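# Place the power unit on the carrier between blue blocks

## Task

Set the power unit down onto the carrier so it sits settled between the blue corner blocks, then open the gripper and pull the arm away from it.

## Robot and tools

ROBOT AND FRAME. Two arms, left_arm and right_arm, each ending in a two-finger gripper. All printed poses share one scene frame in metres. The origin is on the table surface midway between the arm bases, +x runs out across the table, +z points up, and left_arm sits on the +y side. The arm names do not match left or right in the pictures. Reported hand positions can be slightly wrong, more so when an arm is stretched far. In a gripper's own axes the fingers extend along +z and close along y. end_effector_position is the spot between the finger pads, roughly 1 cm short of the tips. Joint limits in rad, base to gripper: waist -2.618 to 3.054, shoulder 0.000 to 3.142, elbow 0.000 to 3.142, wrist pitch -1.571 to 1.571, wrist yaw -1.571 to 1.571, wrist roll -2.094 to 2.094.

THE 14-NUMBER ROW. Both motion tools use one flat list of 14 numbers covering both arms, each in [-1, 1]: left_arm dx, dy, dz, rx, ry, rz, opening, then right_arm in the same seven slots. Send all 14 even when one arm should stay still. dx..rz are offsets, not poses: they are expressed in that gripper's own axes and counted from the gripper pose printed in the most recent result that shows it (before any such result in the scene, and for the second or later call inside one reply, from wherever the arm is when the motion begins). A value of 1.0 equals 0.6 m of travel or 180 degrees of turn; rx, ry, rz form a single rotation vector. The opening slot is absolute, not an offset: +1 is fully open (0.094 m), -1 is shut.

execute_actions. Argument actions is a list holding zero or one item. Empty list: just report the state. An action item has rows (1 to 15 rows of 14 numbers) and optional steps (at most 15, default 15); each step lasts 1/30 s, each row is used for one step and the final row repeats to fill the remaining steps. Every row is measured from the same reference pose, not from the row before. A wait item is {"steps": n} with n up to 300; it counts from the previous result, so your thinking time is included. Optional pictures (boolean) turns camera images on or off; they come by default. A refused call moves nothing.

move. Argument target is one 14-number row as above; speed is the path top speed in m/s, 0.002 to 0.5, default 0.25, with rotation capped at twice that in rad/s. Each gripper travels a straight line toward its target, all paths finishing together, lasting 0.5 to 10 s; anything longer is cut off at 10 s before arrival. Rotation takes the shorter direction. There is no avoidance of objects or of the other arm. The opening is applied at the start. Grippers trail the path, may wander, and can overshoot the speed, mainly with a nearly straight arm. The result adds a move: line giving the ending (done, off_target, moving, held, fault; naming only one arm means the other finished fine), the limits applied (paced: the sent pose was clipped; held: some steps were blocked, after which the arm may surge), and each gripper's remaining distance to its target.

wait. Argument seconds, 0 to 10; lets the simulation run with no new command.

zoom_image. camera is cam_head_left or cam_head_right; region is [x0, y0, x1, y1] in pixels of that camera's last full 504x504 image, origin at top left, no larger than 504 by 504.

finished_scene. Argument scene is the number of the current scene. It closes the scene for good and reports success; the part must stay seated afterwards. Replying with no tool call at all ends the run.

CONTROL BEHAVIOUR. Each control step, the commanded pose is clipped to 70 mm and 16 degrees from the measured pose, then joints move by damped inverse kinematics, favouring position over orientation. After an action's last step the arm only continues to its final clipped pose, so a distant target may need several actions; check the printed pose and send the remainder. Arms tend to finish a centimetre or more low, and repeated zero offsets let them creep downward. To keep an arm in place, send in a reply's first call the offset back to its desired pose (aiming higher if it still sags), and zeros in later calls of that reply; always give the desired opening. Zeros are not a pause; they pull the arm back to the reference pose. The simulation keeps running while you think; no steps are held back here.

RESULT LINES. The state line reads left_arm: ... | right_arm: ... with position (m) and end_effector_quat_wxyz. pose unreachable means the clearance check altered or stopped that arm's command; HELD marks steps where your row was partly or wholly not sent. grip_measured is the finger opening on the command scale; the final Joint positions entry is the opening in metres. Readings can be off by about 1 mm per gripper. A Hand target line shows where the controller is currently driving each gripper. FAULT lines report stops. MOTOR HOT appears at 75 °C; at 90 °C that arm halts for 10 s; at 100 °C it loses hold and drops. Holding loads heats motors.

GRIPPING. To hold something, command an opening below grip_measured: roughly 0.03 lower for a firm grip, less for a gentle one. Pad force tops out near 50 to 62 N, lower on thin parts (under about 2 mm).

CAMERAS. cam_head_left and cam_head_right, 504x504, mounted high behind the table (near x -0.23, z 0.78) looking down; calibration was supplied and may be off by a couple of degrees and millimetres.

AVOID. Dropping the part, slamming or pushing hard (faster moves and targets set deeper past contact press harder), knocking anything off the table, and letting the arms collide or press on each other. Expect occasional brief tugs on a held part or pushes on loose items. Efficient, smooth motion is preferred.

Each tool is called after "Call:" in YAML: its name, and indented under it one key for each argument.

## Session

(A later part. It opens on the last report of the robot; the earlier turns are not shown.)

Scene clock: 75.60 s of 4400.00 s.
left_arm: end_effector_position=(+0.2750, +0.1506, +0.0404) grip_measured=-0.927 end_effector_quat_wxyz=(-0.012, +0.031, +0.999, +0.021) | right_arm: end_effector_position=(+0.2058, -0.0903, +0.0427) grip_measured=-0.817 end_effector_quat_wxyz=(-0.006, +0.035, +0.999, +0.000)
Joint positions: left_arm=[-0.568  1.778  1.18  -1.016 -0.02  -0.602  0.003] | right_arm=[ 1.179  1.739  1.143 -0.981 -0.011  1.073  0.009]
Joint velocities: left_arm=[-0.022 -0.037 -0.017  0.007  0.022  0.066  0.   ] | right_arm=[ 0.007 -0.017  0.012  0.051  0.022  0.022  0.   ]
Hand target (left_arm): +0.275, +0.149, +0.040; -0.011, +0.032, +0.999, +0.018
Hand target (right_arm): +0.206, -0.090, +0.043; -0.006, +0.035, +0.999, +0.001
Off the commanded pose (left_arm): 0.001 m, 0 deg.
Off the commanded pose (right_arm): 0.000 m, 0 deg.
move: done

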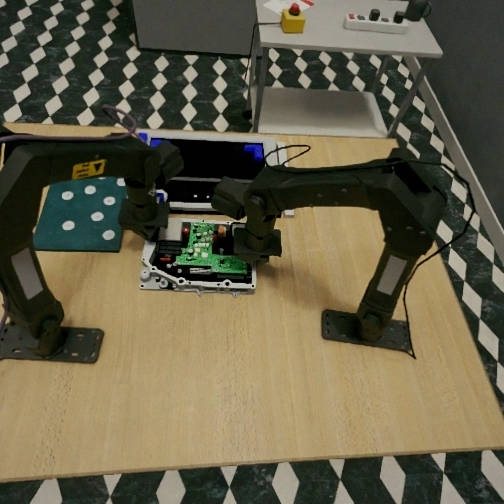

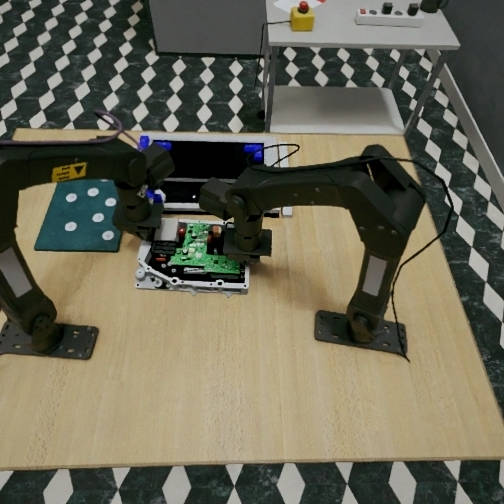

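Call:
move:
  target: [0,-0.035,-0.022,0,0,0,-0.45,0,0,0,0,0,0,-0.93]
  speed: 0.02

Call:
move:
  target: [0,-0.012,0.025,0,0,0,-0.45,0,0,0,0,0,0,-0.93]
  speed: 0.02

Call:
zoom_image:
  camera: "cam_head_left"
  region: [115, 195, 205, 265]

Scene clock: 81.07 s of 4400.00 s.
left_arm: end_effector_position=(+0.2695, +0.1443, +0.0468) grip_measured=-0.452 end_effector_quat_wxyz=(-0.022, +0.028, +0.999, +0.040) | right_arm: end_effector_position=(+0.2058, -0.0903, +0.0427) grip_measured=-0.817 end_effector_quat_wxyz=(-0.006, +0.035, +0.999, +0.000)
Joint positions: left_arm=[-0.605  1.806  1.239 -1.088 -0.035 -0.646  0.026] | right_arm=[ 1.179  1.739  1.143 -0.981 -0.011  1.073  0.009]
Joint velocities: left_arm=[ 0.002 -0.012  0.007 -0.007 -0.007 -0.11  -0.   ] | right_arm=[ 0.002  0.002 -0.002  0.007  0.007 -0.037 -0.   ]
Hand target (left_arm): +0.274, +0.129, +0.053; -0.012, +0.032, +0.999, +0.021
Hand target (right_arm): +0.206, -0.090, +0.043; -0.006, +0.035, +0.999, +0.000
Off the commanded pose (left_arm): 0.017 m, 3 deg.
Off the commanded pose (right_arm): 0.000 m, 0 deg.
After step 90, 1.00 s passed at rest.
move: off_target (left_arm)

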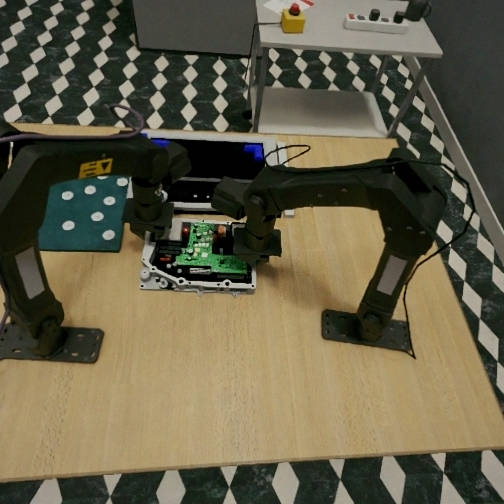

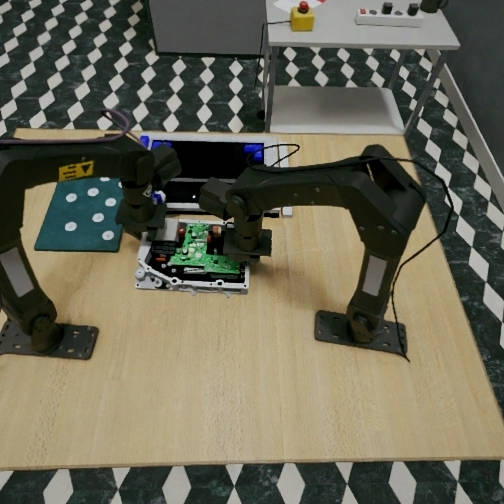

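Scene clock: 82.13 s of 4400.00 s.
left_arm: end_effector_position=(+0.2702, +0.1459, +0.0418) grip_measured=-0.452 end_effector_quat_wxyz=(-0.022, +0.027, +0.998, +0.046) | right_arm: end_effector_position=(+0.2058, -0.0903, +0.0427) grip_measured=-0.817 end_effector_quat_wxyz=(-0.006, +0.035, +0.999, +0.000)
Joint positions: left_arm=[-0.605  1.818  1.231 -1.077 -0.045 -0.649  0.026] | right_arm=[ 1.179  1.739  1.143 -0.981 -0.011  1.073  0.009]
Joint velocities: left_arm=[ 0.007  0.007 -0.002 -0.066  0.007  0.037  0.   ] | right_arm=[-0.002 -0.017  0.002 -0.066 -0.007 -0.066 -0.001]
Hand target (left_arm): +0.268, +0.139, +0.032; -0.023, +0.028, +0.999, +0.040
Hand target (right_arm): +0.206, -0.090, +0.043; -0.006, +0.035, +0.999, +0.000
Off the commanded pose (left_arm): 0.013 m, 1 deg.
Off the commanded pose (right_arm): 0.000 m, 0 deg.
move: off_target (left_arm)

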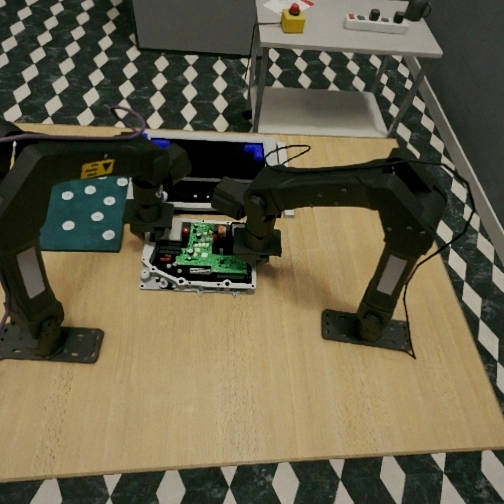

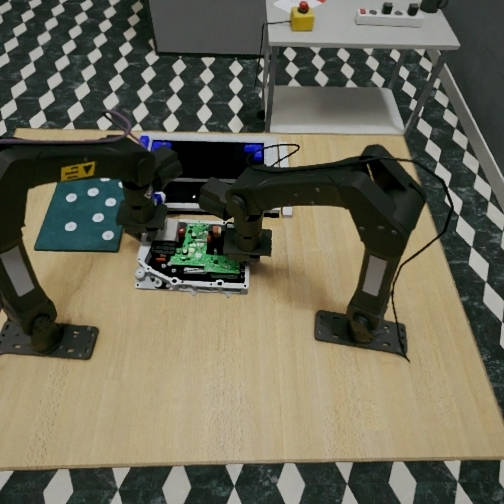

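Region (115, 195, 205, 265) of cam_head_left's 504x504 image, scaled by 5.600, with more detail than that image has.

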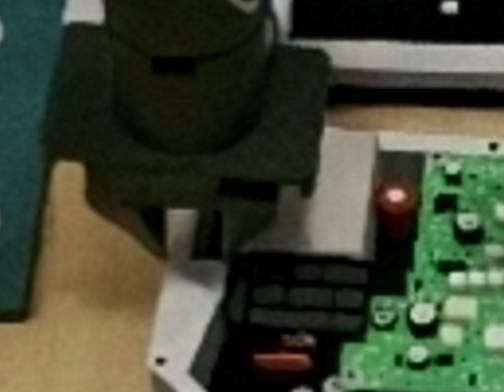

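Call:
move:
  target: [-0.04,-0.006,-0.012,0.03,-0.012,0,-0.5,0,0,0,0,0,0,-0.93]
  speed: 0.02

Call:
move:
  target: [0,-0.006,0.022,0,0,0,-0.5,0,0,0,0,0,0,-0.93]
  speed: 0.02

Call:
zoom_image:
  camera: "cam_head_left"
  region: [115, 195, 205, 265]

Scene clock: 90.83 s of 4400.00 s.
left_arm: end_effector_position=(+0.2802, +0.1454, +0.0410) grip_measured=-0.498 end_effector_quat_wxyz=(-0.027, +0.028, +0.999, +0.013) | right_arm: end_effector_position=(+0.2058, -0.0903, +0.0427) grip_measured=-0.817 end_effector_quat_wxyz=(-0.006, +0.035, +0.999, +0.000)
Joint positions: left_arm=[-0.554  1.818  1.231 -1.043  0.01  -0.593  0.024] | right_arm=[ 1.179  1.739  1.143 -0.981 -0.011  1.073  0.009]
Joint velocities: left_arm=[-0.012 -0.017 -0.002  0.022 -0.125 -0.007  0.001] | right_arm=[-0.017 -0.017  0.017  0.051  0.022  0.051  0.   ]
Hand target (left_arm): +0.294, +0.141, +0.048; -0.004, +0.027, +1.000, -0.001
Hand target (right_arm): +0.206, -0.090, +0.043; -0.006, +0.035, +0.999, +0.000
Off the commanded pose (left_arm): 0.016 m, 3 deg.
Off the commanded pose (right_arm): 0.000 m, 0 deg.
After step 90, 2.93 s passed at rest.
move: off_target (left_arm)

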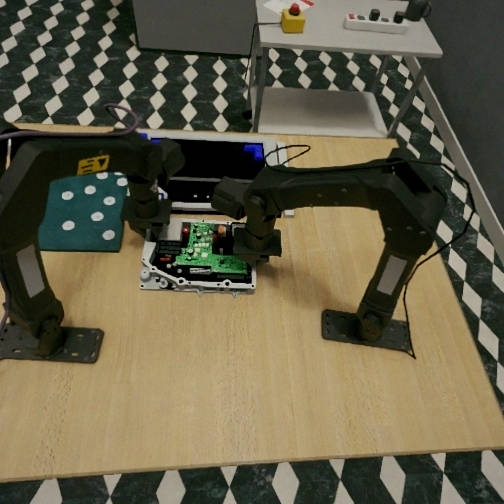

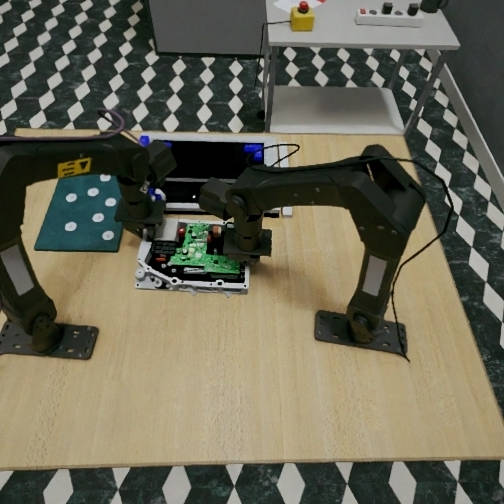

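Scene clock: 91.73 s of 4400.00 s.
left_arm: end_effector_position=(+0.2801, +0.1455, +0.0401) grip_measured=-0.498 end_effector_quat_wxyz=(-0.026, +0.028, +0.999, +0.013) | right_arm: end_effector_position=(+0.2058, -0.0903, +0.0427) grip_measured=-0.817 end_effector_quat_wxyz=(-0.006, +0.035, +0.999, +0.000)
Joint positions: left_arm=[-0.554  1.818  1.227 -1.039  0.01  -0.595  0.024] | right_arm=[ 1.179  1.739  1.143 -0.981 -0.011  1.073  0.009]
Joint velocities: left_arm=[ 0.002  0.012  0.007 -0.022  0.007 -0.037 -0.001] | right_arm=[ 0.002 -0.002  0.017 -0.022  0.022  0.066  0.001]
Hand target (left_arm): +0.279, +0.143, +0.028; -0.027, +0.029, +0.999, +0.014
Hand target (right_arm): +0.206, -0.090, +0.043; -0.006, +0.035, +0.999, +0.000
Off the commanded pose (left_arm): 0.013 m, 0 deg.
Off the commanded pose (right_arm): 0.000 m, 0 deg.
move: off_target (left_arm)

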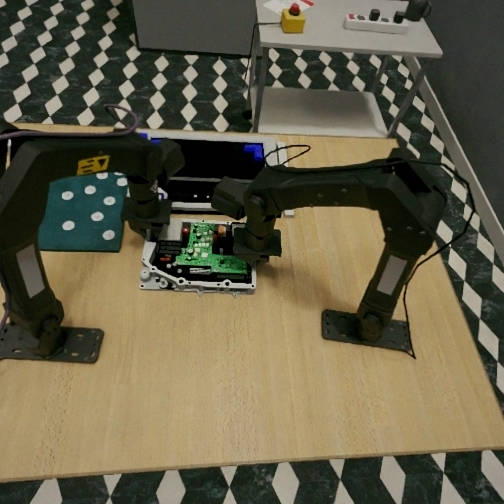

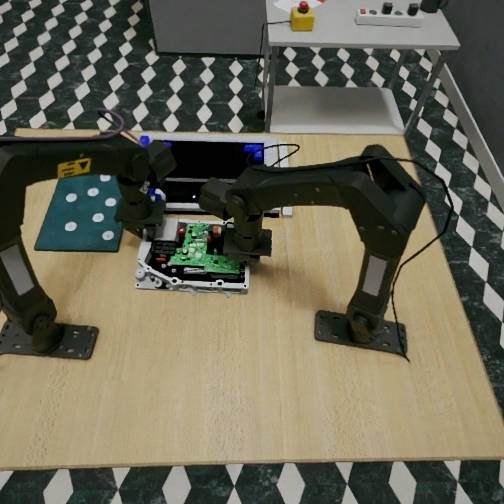

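Region (115, 195, 205, 265) of cam_head_left's 504x504 image, scaled by 5.600, with more detail than that image has.

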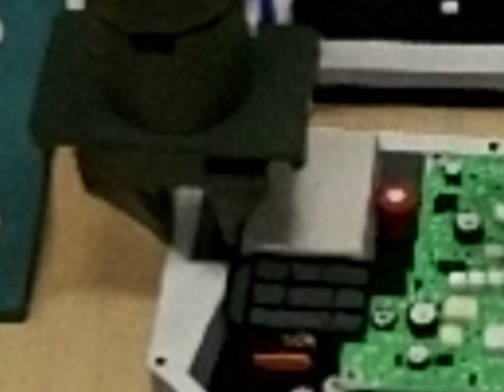

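Still near the flange, and the outer finger may be on the rim edge. More +x, slightly wider.

Call:
move:
  target: [-0.038,0,-0.012,0,0,0,-0.46,0,0,0,0,0,0,-0.93]
  speed: 0.02

Call:
move:
  target: [0,0,0.022,0,0,0,-0.5,0,0,0,0,0,0,-0.93]
  speed: 0.02

Call:
zoom_image:
  camera: "cam_head_left"
  region: [115, 195, 205, 265]

Scene clock: 97.07 s of 4400.00 s.
left_arm: end_effector_position=(+0.2933, +0.1445, +0.0402) grip_measured=-0.462 end_effector_quat_wxyz=(-0.039, +0.028, +0.999, +0.015) | right_arm: end_effector_position=(+0.2058, -0.0903, +0.0427) grip_measured=-0.817 end_effector_quat_wxyz=(-0.006, +0.035, +0.999, +0.000)
Joint positions: left_arm=[-0.526  1.878  1.305 -1.079  0.018 -0.566  0.025] | right_arm=[ 1.179  1.739  1.143 -0.981 -0.011  1.073  0.009]
Joint velocities: left_arm=[ 0.007 -0.002 -0.002  0.007 -0.11   0.022  0.   ] | right_arm=[ 0.007  0.007 -0.007  0.037  0.022 -0.037  0.001]
Hand target (left_arm): +0.303, +0.144, +0.046; -0.026, +0.027, +0.999, +0.013
Hand target (right_arm): +0.206, -0.090, +0.043; -0.006, +0.035, +0.999, +0.000
Off the commanded pose (left_arm): 0.011 m, 1 deg.
Off the commanded pose (right_arm): 0.000 m, 0 deg.
After step 90, 0.87 s passed at rest.
move: off_target (left_arm)

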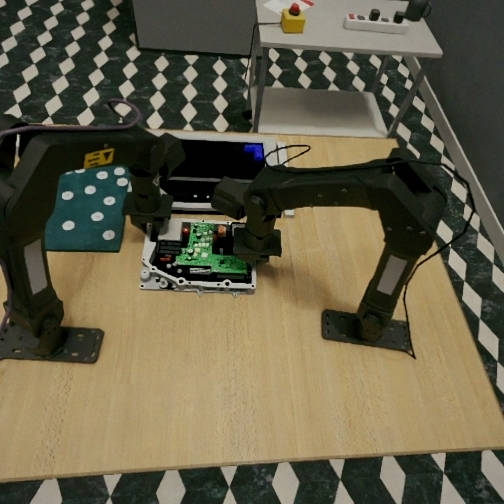

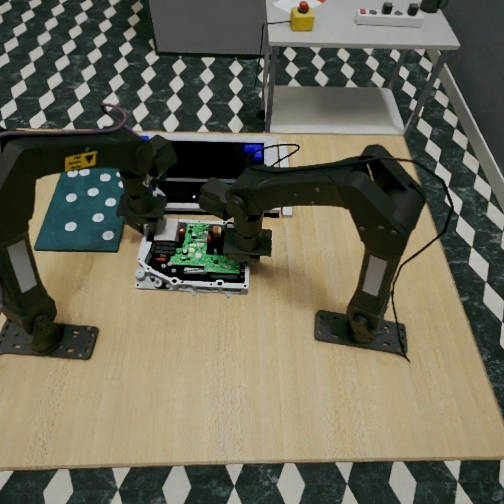

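Scene clock: 97.97 s of 4400.00 s.
left_arm: end_effector_position=(+0.2902, +0.1473, +0.0282) grip_measured=-0.498 end_effector_quat_wxyz=(-0.044, +0.028, +0.998, +0.020) | right_arm: end_effector_position=(+0.2058, -0.0903, +0.0427) grip_measured=-0.817 end_effector_quat_wxyz=(-0.006, +0.035, +0.999, +0.000)
Joint positions: left_arm=[-0.526  1.892  1.272 -1.046  0.015 -0.566  0.024] | right_arm=[ 1.179  1.739  1.143 -0.981 -0.011  1.073  0.009]
Joint velocities: left_arm=[ 0.017 -0.002 -0.002  0.037 -0.037  0.007 -0.001] | right_arm=[ 0.007  0.002 -0.007 -0.037 -0.051  0.081 -0.   ]
Hand target (left_arm): +0.292, +0.145, +0.027; -0.039, +0.028, +0.999, +0.015
Hand target (right_arm): +0.206, -0.090, +0.043; -0.006, +0.035, +0.999, +0.000
Off the commanded pose (left_arm): 0.003 m, 1 deg.
Off the commanded pose (right_arm): 0.000 m, 0 deg.
move: done

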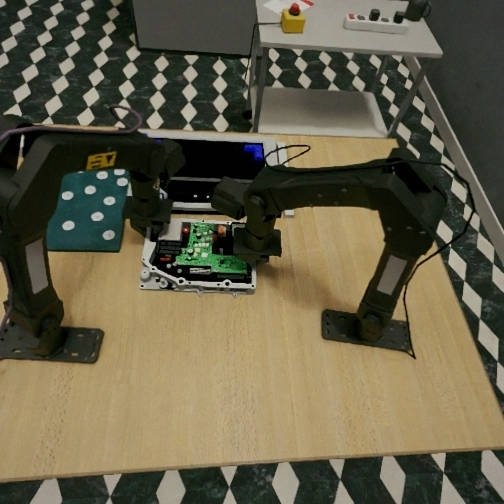

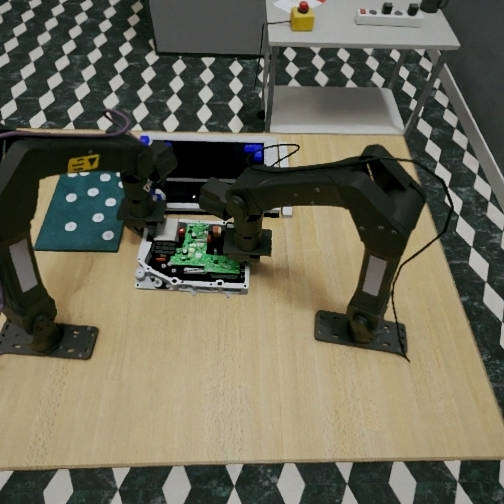

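Region (115, 195, 205, 265) of cam_head_left's 504x504 image, scaled by 5.600, with more detail than that image has.

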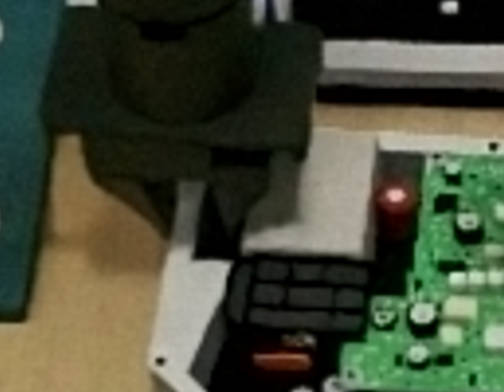

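Call:
move:
  target: [0,0,0,0.01,-0.025,0,-0.55,-0.032,0,-0.008,0,0,0,-0.62]
  speed: 0.02

Call:
move:
  target: [0,0,0,0,0,0,-0.93,0,0,0.022,0,0,0,-0.62]
  speed: 0.02

Call:
move:
  target: [0,0,0,0,0,0,-0.93,0,0,0,0,0,0,-0.93]

Scene clock: 106.20 s of 4400.00 s.
left_arm: end_effector_position=(+0.2865, +0.1508, +0.0212) grip_measured=-0.548 end_effector_quat_wxyz=(-0.025, +0.028, +0.999, +0.010) | right_arm: end_effector_position=(+0.2173, -0.0921, +0.0440) grip_measured=-0.622 end_effector_quat_wxyz=(-0.013, +0.034, +0.999, +0.006)
Joint positions: left_arm=[-0.526  1.847  1.185 -0.962  0.012 -0.567  0.021] | right_arm=[ 1.134  1.753  1.166 -0.988 -0.028  1.025  0.018]
Joint velocities: left_arm=[ 0.007  0.007  0.002  0.022  0.037 -0.007  0.   ] | right_arm=[-0.012  0.012 -0.032 -0.051 -0.022 -0.066 -0.   ]
Hand target (left_arm): +0.290, +0.147, +0.028; -0.005, +0.028, +1.000, +0.004
Hand target (right_arm): +0.225, -0.091, +0.047; -0.006, +0.036, +0.999, +0.001
Off the commanded pose (left_arm): 0.009 m, 2 deg.
Off the commanded pose (right_arm): 0.008 m, 1 deg.
After step 90, 2.90 s passed at rest.
move: done

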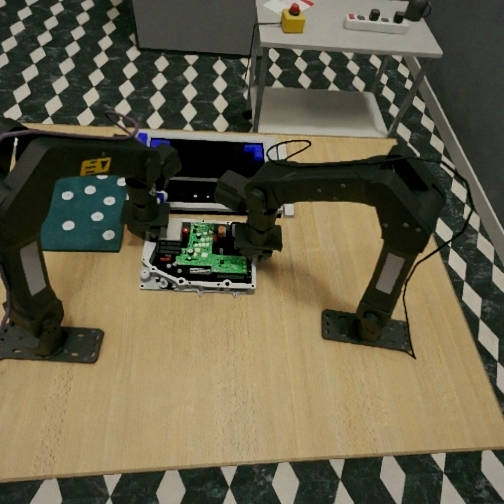

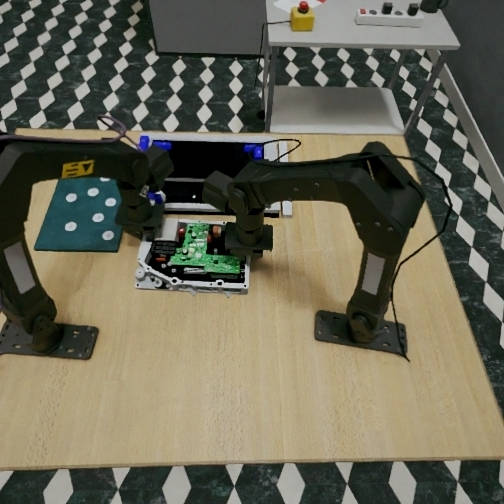

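Scene clock: 107.10 s of 4400.00 s.
left_arm: end_effector_position=(+0.2861, +0.1516, +0.0209) grip_measured=-0.799 end_effector_quat_wxyz=(-0.026, +0.029, +0.999, +0.011) | right_arm: end_effector_position=(+0.2181, -0.0909, +0.0394) grip_measured=-0.622 end_effector_quat_wxyz=(-0.009, +0.034, +0.999, +0.011)
Joint positions: left_arm=[-0.525  1.847  1.184 -0.963  0.011 -0.563  0.009] | right_arm=[ 1.134  1.753  1.146 -0.956 -0.028  1.025  0.018]
Joint velocities: left_arm=[0.002 0.007 0.002 0.022 0.037 0.081 0.   ] | right_arm=[ 0.017  0.012 -0.002  0.066 -0.037  0.066  0.   ]
Hand target (left_arm): +0.286, +0.151, +0.021; -0.025, +0.028, +0.999, +0.010
Hand target (right_arm): +0.217, -0.092, +0.031; -0.013, +0.034, +0.999, +0.006
Off the commanded pose (left_arm): 0.001 m, 0 deg.
Off the commanded pose (right_arm): 0.009 m, 1 deg.
move: done

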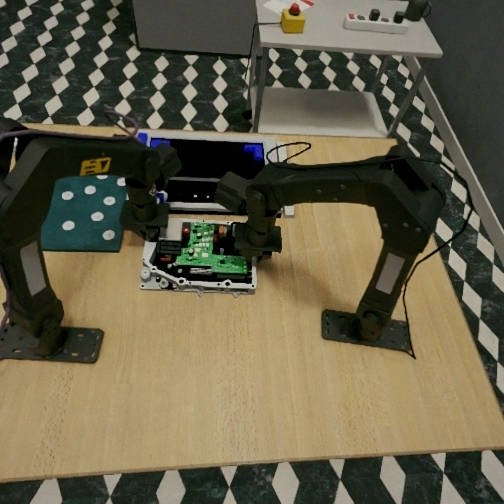

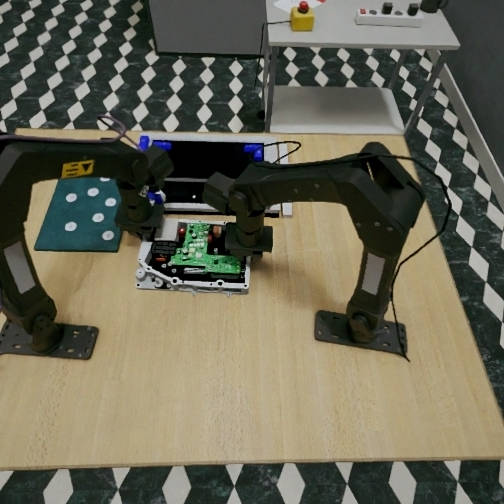

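Scene clock: 107.60 s of 4400.00 s.
left_arm: end_effector_position=(+0.2861, +0.1516, +0.0209) grip_measured=-0.799 end_effector_quat_wxyz=(-0.026, +0.030, +0.999, +0.011) | right_arm: end_effector_position=(+0.2181, -0.0914, +0.0393) grip_measured=-0.803 end_effector_quat_wxyz=(-0.009, +0.034, +0.999, +0.010)
Joint positions: left_arm=[-0.525  1.847  1.184 -0.963  0.011 -0.561  0.009] | right_arm=[ 1.134  1.753  1.146 -0.957 -0.026  1.025  0.009]
Joint velocities: left_arm=[-0.007 -0.017  0.002  0.007  0.081  0.11   0.   ] | right_arm=[-0.027  0.022 -0.012 -0.051  0.022 -0.007  0.   ]
Hand target (left_arm): +0.286, +0.152, +0.021; -0.026, +0.030, +0.999, +0.011
Hand target (right_arm): +0.218, -0.091, +0.039; -0.009, +0.034, +0.999, +0.011
Off the commanded pose (left_arm): 0.000 m, 0 deg.
Off the commanded pose (right_arm): 0.000 m, 0 deg.
move: done

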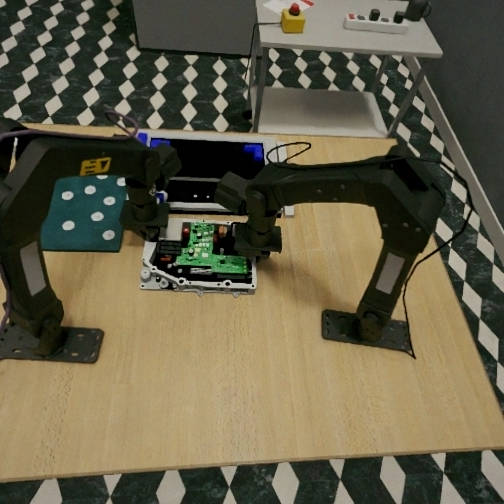

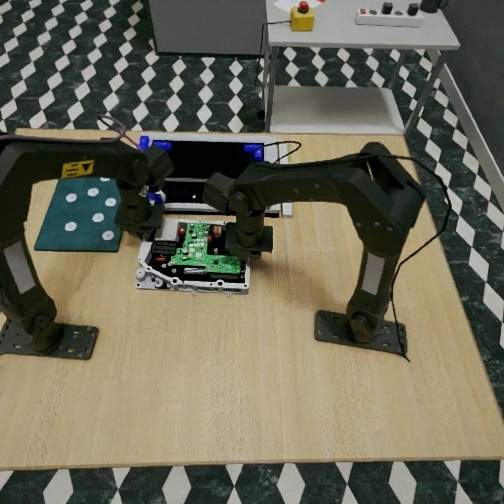

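Call:
move:
  target: [-0.005,-0.008,-0.04,0,0,0,-0.65,0,0,0,0,0,0,-0.93]
  speed: 0.02

Call:
move:
  target: [0,0,0,0,0,0,-0.93,0,0,0,0,0,0,-0.93]

Scene clock: 114.37 s of 4400.00 s.
left_arm: end_effector_position=(+0.2848, +0.1523, +0.0353) grip_measured=-0.652 end_effector_quat_wxyz=(-0.039, +0.030, +0.999, +0.019) | right_arm: end_effector_position=(+0.2181, -0.0914, +0.0393) grip_measured=-0.803 end_effector_quat_wxyz=(-0.009, +0.034, +0.999, +0.010)
Joint positions: left_arm=[-0.525  1.847  1.243 -1.052  0.012 -0.561  0.016] | right_arm=[ 1.134  1.753  1.146 -0.957 -0.026  1.025  0.009]
Joint velocities: left_arm=[ 0.012 -0.012 -0.007 -0.081  0.051 -0.051  0.   ] | right_arm=[-0.022 -0.007  0.007  0.007 -0.007  0.037 -0.   ]
Hand target (left_arm): +0.290, +0.146, +0.045; -0.026, +0.030, +0.999, +0.011
Hand target (right_arm): +0.218, -0.091, +0.039; -0.009, +0.034, +0.999, +0.010
Off the commanded pose (left_arm): 0.012 m, 2 deg.
Off the commanded pose (right_arm): 0.000 m, 0 deg.
After step 90, 2.30 s passed at rest.
move: off_target (left_arm)

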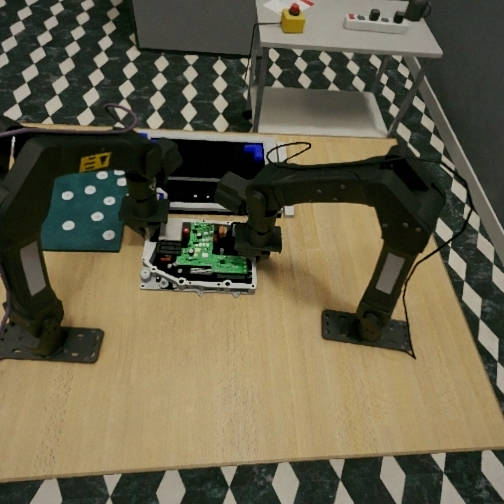

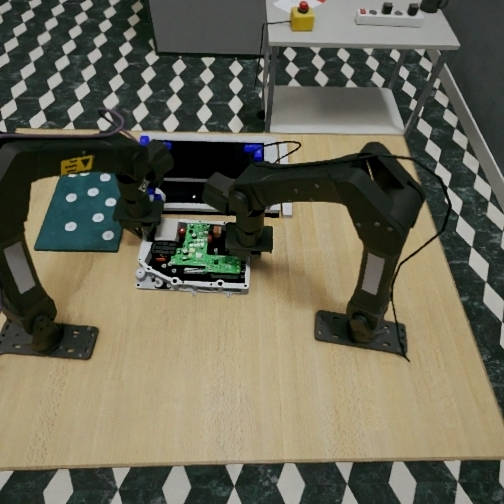

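Scene clock: 114.87 s of 4400.00 s.
left_arm: end_effector_position=(+0.2845, +0.1517, +0.0351) grip_measured=-0.811 end_effector_quat_wxyz=(-0.040, +0.030, +0.999, +0.017) | right_arm: end_effector_position=(+0.2181, -0.0914, +0.0393) grip_measured=-0.803 end_effector_quat_wxyz=(-0.009, +0.034, +0.999, +0.010)
Joint positions: left_arm=[-0.525  1.848  1.243 -1.051  0.016 -0.561  0.009] | right_arm=[ 1.134  1.753  1.146 -0.957 -0.026  1.025  0.009]
Joint velocities: left_arm=[-0.017 -0.022  0.007 -0.022 -0.11  -0.037  0.001] | right_arm=[-0.007 -0.002 -0.012  0.007 -0.037 -0.066 -0.001]
Hand target (left_arm): +0.285, +0.152, +0.035; -0.039, +0.030, +0.999, +0.019
Hand target (right_arm): +0.218, -0.091, +0.039; -0.009, +0.034, +0.999, +0.010
Off the commanded pose (left_arm): 0.001 m, 0 deg.
Off the commanded pose (right_arm): 0.000 m, 0 deg.
move: done

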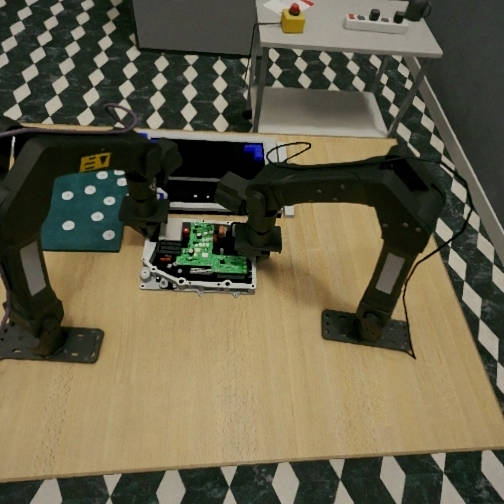

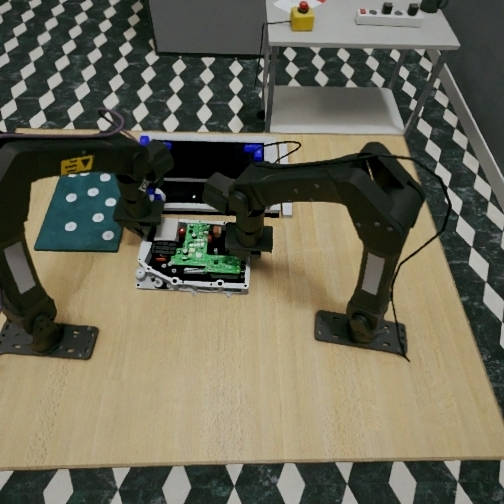

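Call:
move:
  target: [0.015,0.006,-0.19,0,0,0,-0.93,0.003,0.004,-0.19,0,0,0,-0.93]
  speed: 0.06

Scene clock: 118.83 s of 4400.00 s.
left_arm: end_effector_position=(+0.2852, +0.1528, +0.1199) grip_measured=-0.811 end_effector_quat_wxyz=(-0.061, +0.030, +0.997, +0.036) | right_arm: end_effector_position=(+0.2169, -0.0908, +0.1233) grip_measured=-0.803 end_effector_quat_wxyz=(-0.028, +0.035, +0.999, -0.012)
Joint positions: left_arm=[-0.525  1.837  1.567 -1.442  0.009 -0.561  0.009] | right_arm=[ 1.134  1.742  1.473 -1.351 -0.033  1.027  0.009]
Joint velocities: left_arm=[-0.002 -0.007 -0.007 -0.007  0.051 -0.007 -0.   ] | right_arm=[-0.002  0.002  0.012  0.037  0.037 -0.007 -0.   ]
Hand target (left_arm): +0.284, +0.151, +0.148; -0.040, +0.030, +0.999, +0.017
Hand target (right_arm): +0.217, -0.091, +0.152; -0.009, +0.034, +0.999, +0.010
Off the commanded pose (left_arm): 0.030 m, 3 deg.
Off the commanded pose (right_arm): 0.030 m, 3 deg.
move: off_target (left_arm, right_arm)

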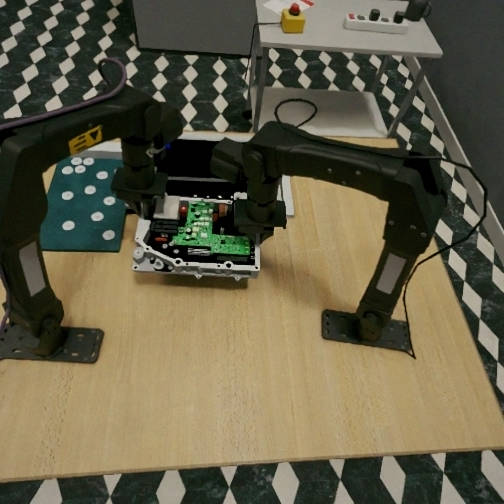

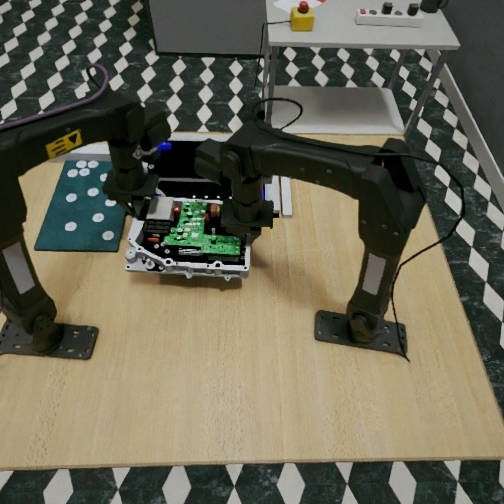

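Call:
move:
  target: [-0.388,0.017,-0.157,0.02,-0.03,-0.02,-0.93,-0.427,0.006,-0.116,-0.01,-0.015,-0.02,-0.93]
  speed: 0.08

Call:
zoom_image:
  camera: "cam_head_left"
  region: [104, 78, 304, 238]

Scene clock: 127.90 s of 4400.00 s.
left_arm: end_effector_position=(+0.5205, +0.1431, +0.1372) grip_measured=-0.811 end_effector_quat_wxyz=(+0.107, +0.002, +0.994, -0.036) | right_arm: end_effector_position=(+0.4694, -0.1041, +0.1415) grip_measured=-0.803 end_effector_quat_wxyz=(+0.063, +0.002, +0.998, +0.032)
Joint positions: left_arm=[-0.281  2.544  2.766 -1.566 -0.012 -0.373  0.009] | right_arm=[ 0.693  2.406  2.539 -1.562  0.007  0.522  0.009]
Joint velocities: left_arm=[-0.007  0.007 -0.002 -0.022 -0.037  0.051 -0.002] | right_arm=[-0.012 -0.007  0.007 -0.007  0.051 -0.022  0.   ]
Hand target (left_arm): +0.525, +0.144, +0.185; +0.160, +0.001, +0.985, -0.062
Hand target (right_arm): +0.475, -0.102, +0.180; +0.105, +0.002, +0.992, +0.063
Off the commanded pose (left_arm): 0.048 m, 15 deg.
Off the commanded pose (right_arm): 0.038 m, 8 deg.
joint sent to its limit (left arm) — the command would take joint 4 (wrist pitch) past its lower limit, so that joint was sent only as far as its limit.
joint sent to its limit (right arm) — the command would take joint 4 (wrist pitch) past its lower limit, so that joint was sent only as far as its limit.
After step 90, 2.37 s passed at rest.
move: off_target (left_arm, right_arm)

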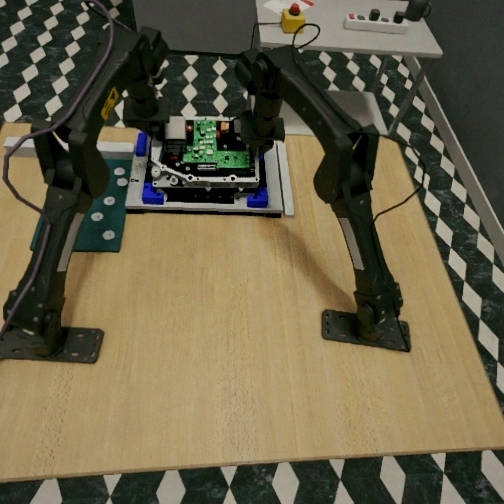

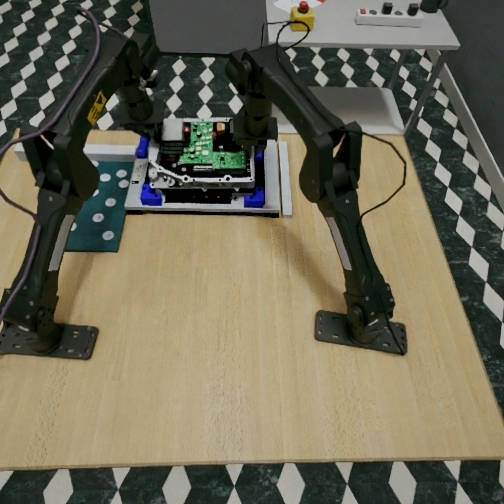

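Region (104, 78, 304, 238) of cam_head_left's 504x504 image, scaled by 2.520, with more detail than that image has; it fills the top 403 rows of this view, and the rest is white.

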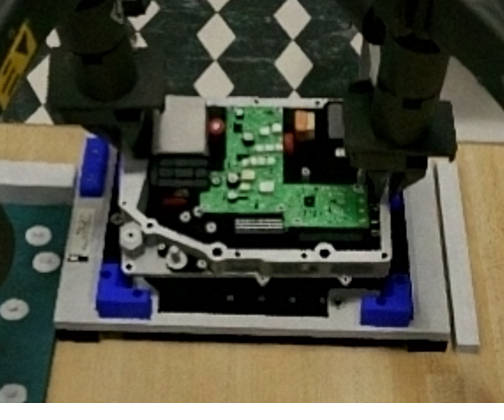

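Similar to last time.

Call:
move:
  target: [-0.005,0,-0.03,-0.035,0.06,0,-0.93,-0.012,0,-0.015,0.015,0.037,0,-0.93]
  speed: 0.02

Call:
zoom_image:
  camera: "cam_head_left"
  region: [124, 108, 284, 228]

Scene clock: 139.07 s of 4400.00 s.
left_arm: end_effector_position=(+0.5174, +0.1442, +0.0989) grip_measured=-0.811 end_effector_quat_wxyz=(+0.068, +0.001, +0.998, -0.017) | right_arm: end_effector_position=(+0.4684, -0.1031, +0.1052) grip_measured=-0.803 end_effector_quat_wxyz=(+0.028, +0.000, +0.999, +0.016)
Joint positions: left_arm=[-0.283  2.604  2.732 -1.56  -0.018 -0.377  0.009] | right_arm=[ 0.693  2.475  2.521 -1.553 -0.001  0.518  0.009]
Joint velocities: left_arm=[-0.007  0.017 -0.007  0.051 -0.022 -0.007  0.   ] | right_arm=[ 0.012 -0.017  0.002 -0.007 -0.037 -0.022 -0.   ]
Hand target (left_arm): +0.518, +0.145, +0.153; +0.124, +0.000, +0.992, -0.027
Hand target (right_arm): +0.473, -0.106, +0.150; +0.070, +0.002, +0.997, +0.044
Off the commanded pose (left_arm): 0.057 m, 8 deg.
Off the commanded pose (right_arm): 0.047 m, 3 deg.
joint sent to its limit (left arm) — the command would take joint 4 (wrist pitch) past its lower limit, so that joint was sent only as far as its limit.
joint sent to its limit (right arm) — the command would take joint 4 (wrist pitch) past its lower limit, so that joint was sent only as far as its limit.
After step 90, 2.50 s passed at rest.
move: off_target (left_arm, right_arm)

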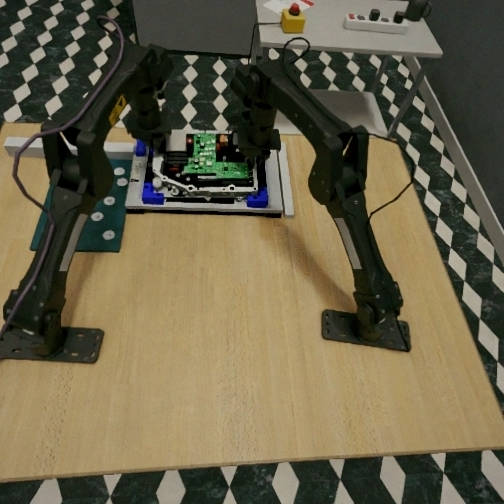

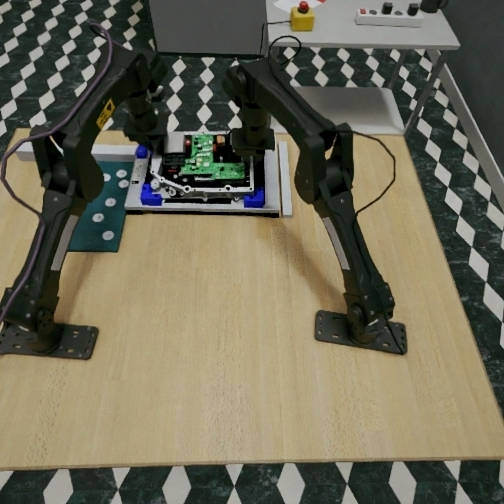

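Region (124, 108, 284, 228) of cam_head_left's 504x504 image, scaled by 3.150, with more detail than that image has; it fills the top 378 rows of this view, and the rest is white.

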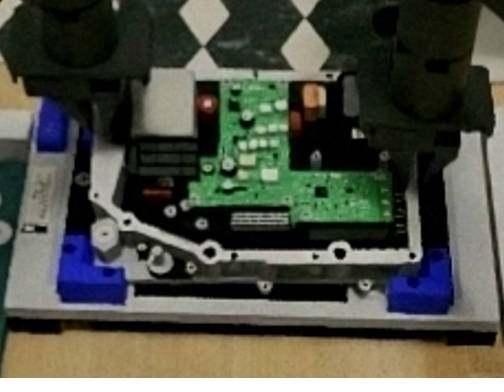

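Call:
move:
  target: [0,0,-0.035,0,0,0,-0.93,0,0,-0.015,0,0,0,-0.93]
  speed: 0.015

Call:
move:
  target: [0,0,0,0,0,0,-0.93,0,0,0,0,0,0,-0.93]
  speed: 0.015

Call:
zoom_image:
  camera: "cam_head_left"
  region: [124, 108, 284, 228]

Scene clock: 148.03 s of 4400.00 s.
left_arm: end_effector_position=(+0.5231, +0.1411, +0.0776) grip_measured=-0.811 end_effector_quat_wxyz=(+0.062, +0.002, +0.998, -0.017) | right_arm: end_effector_position=(+0.4700, -0.1048, +0.0822) grip_measured=-0.803 end_effector_quat_wxyz=(+0.009, +0.004, +1.000, +0.006)
Joint positions: left_arm=[-0.283  2.638  2.711 -1.516 -0.014 -0.376  0.009] | right_arm=[ 0.689  2.524  2.521 -1.546 -0.001  0.521  0.009]
Joint velocities: left_arm=[ 0.022  0.002 -0.012  0.051 -0.037 -0.022 -0.   ] | right_arm=[-0.012  0.002  0.007 -0.037 -0.051 -0.051 -0.   ]
Hand target (left_arm): +0.515, +0.145, +0.117; +0.080, +0.001, +0.997, -0.022
Hand target (right_arm): +0.467, -0.104, +0.113; +0.032, +0.000, +0.999, +0.019
Off the commanded pose (left_arm): 0.043 m, 1 deg.
Off the commanded pose (right_arm): 0.032 m, 2 deg.
joint sent to its limit (left arm) — the command would take joint 4 (wrist pitch) past its lower limit, so that joint was sent only as far as its limit.
joint sent to its limit (right arm) — the command would take joint 4 (wrist pitch) past its lower limit, so that joint was sent only as far as its limit.
After step 90, 4.33 s passed at rest.
move: off_target (left_arm, right_arm)

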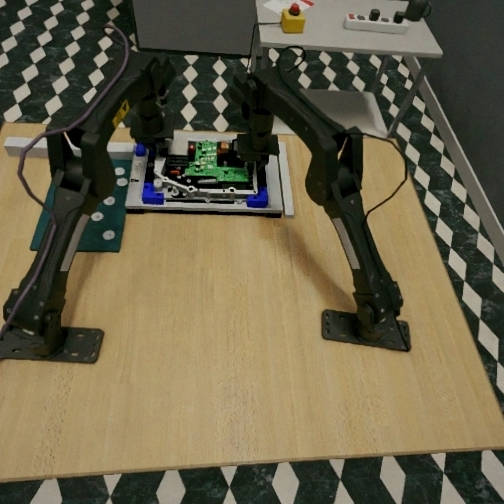

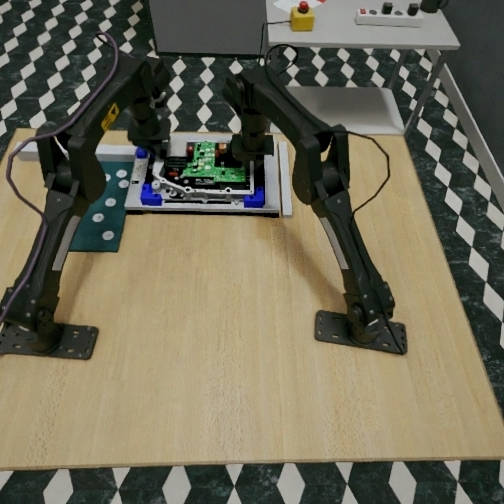

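Scene clock: 148.53 s of 4400.00 s.
left_arm: end_effector_position=(+0.5245, +0.1404, +0.0693) grip_measured=-0.812 end_effector_quat_wxyz=(+0.059, +0.002, +0.998, -0.016) | right_arm: end_effector_position=(+0.4706, -0.1053, +0.0769) grip_measured=-0.803 end_effector_quat_wxyz=(+0.005, +0.006, +1.000, +0.004)
Joint positions: left_arm=[-0.283  2.654  2.711 -1.506 -0.013 -0.375  0.009] | right_arm=[ 0.687  2.536  2.521 -1.543 -0.002  0.523  0.009]
Joint velocities: left_arm=[ 0.002 -0.027 -0.012 -0.007  0.066 -0.007 -0.   ] | right_arm=[-0.002 -0.007  0.007  0.007 -0.066  0.022 -0.001]
Hand target (left_arm): +0.523, +0.141, +0.078; +0.062, +0.002, +0.998, -0.017
Hand target (right_arm): +0.470, -0.105, +0.082; +0.009, +0.004, +1.000, +0.006
Off the commanded pose (left_arm): 0.008 m, 0 deg.
Off the commanded pose (right_arm): 0.005 m, 1 deg.
move: done

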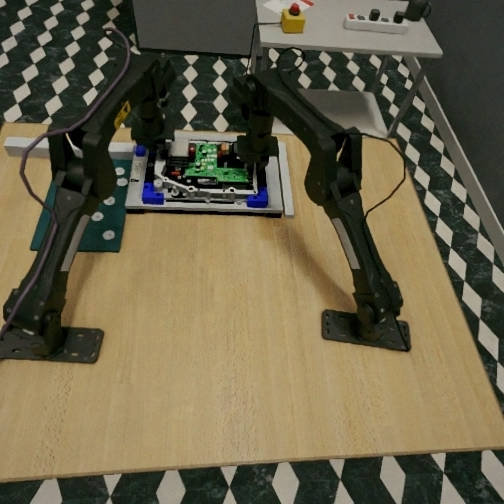

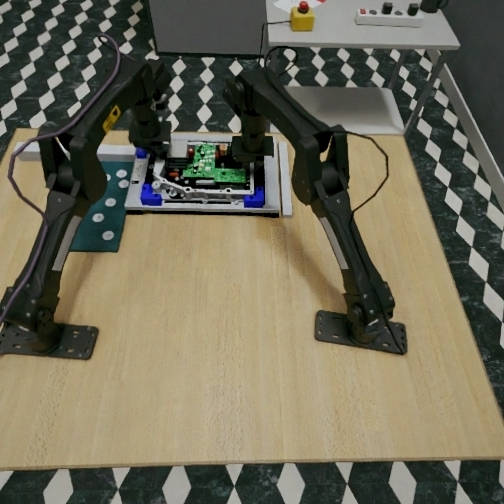

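Region (124, 108, 284, 228) of cam_head_left's 504x504 image, scaled by 3.150, with more detail than that image has; it fills the top 378 rows of this view, and the rest is white.

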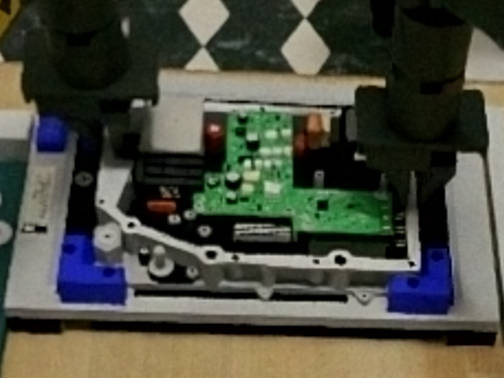

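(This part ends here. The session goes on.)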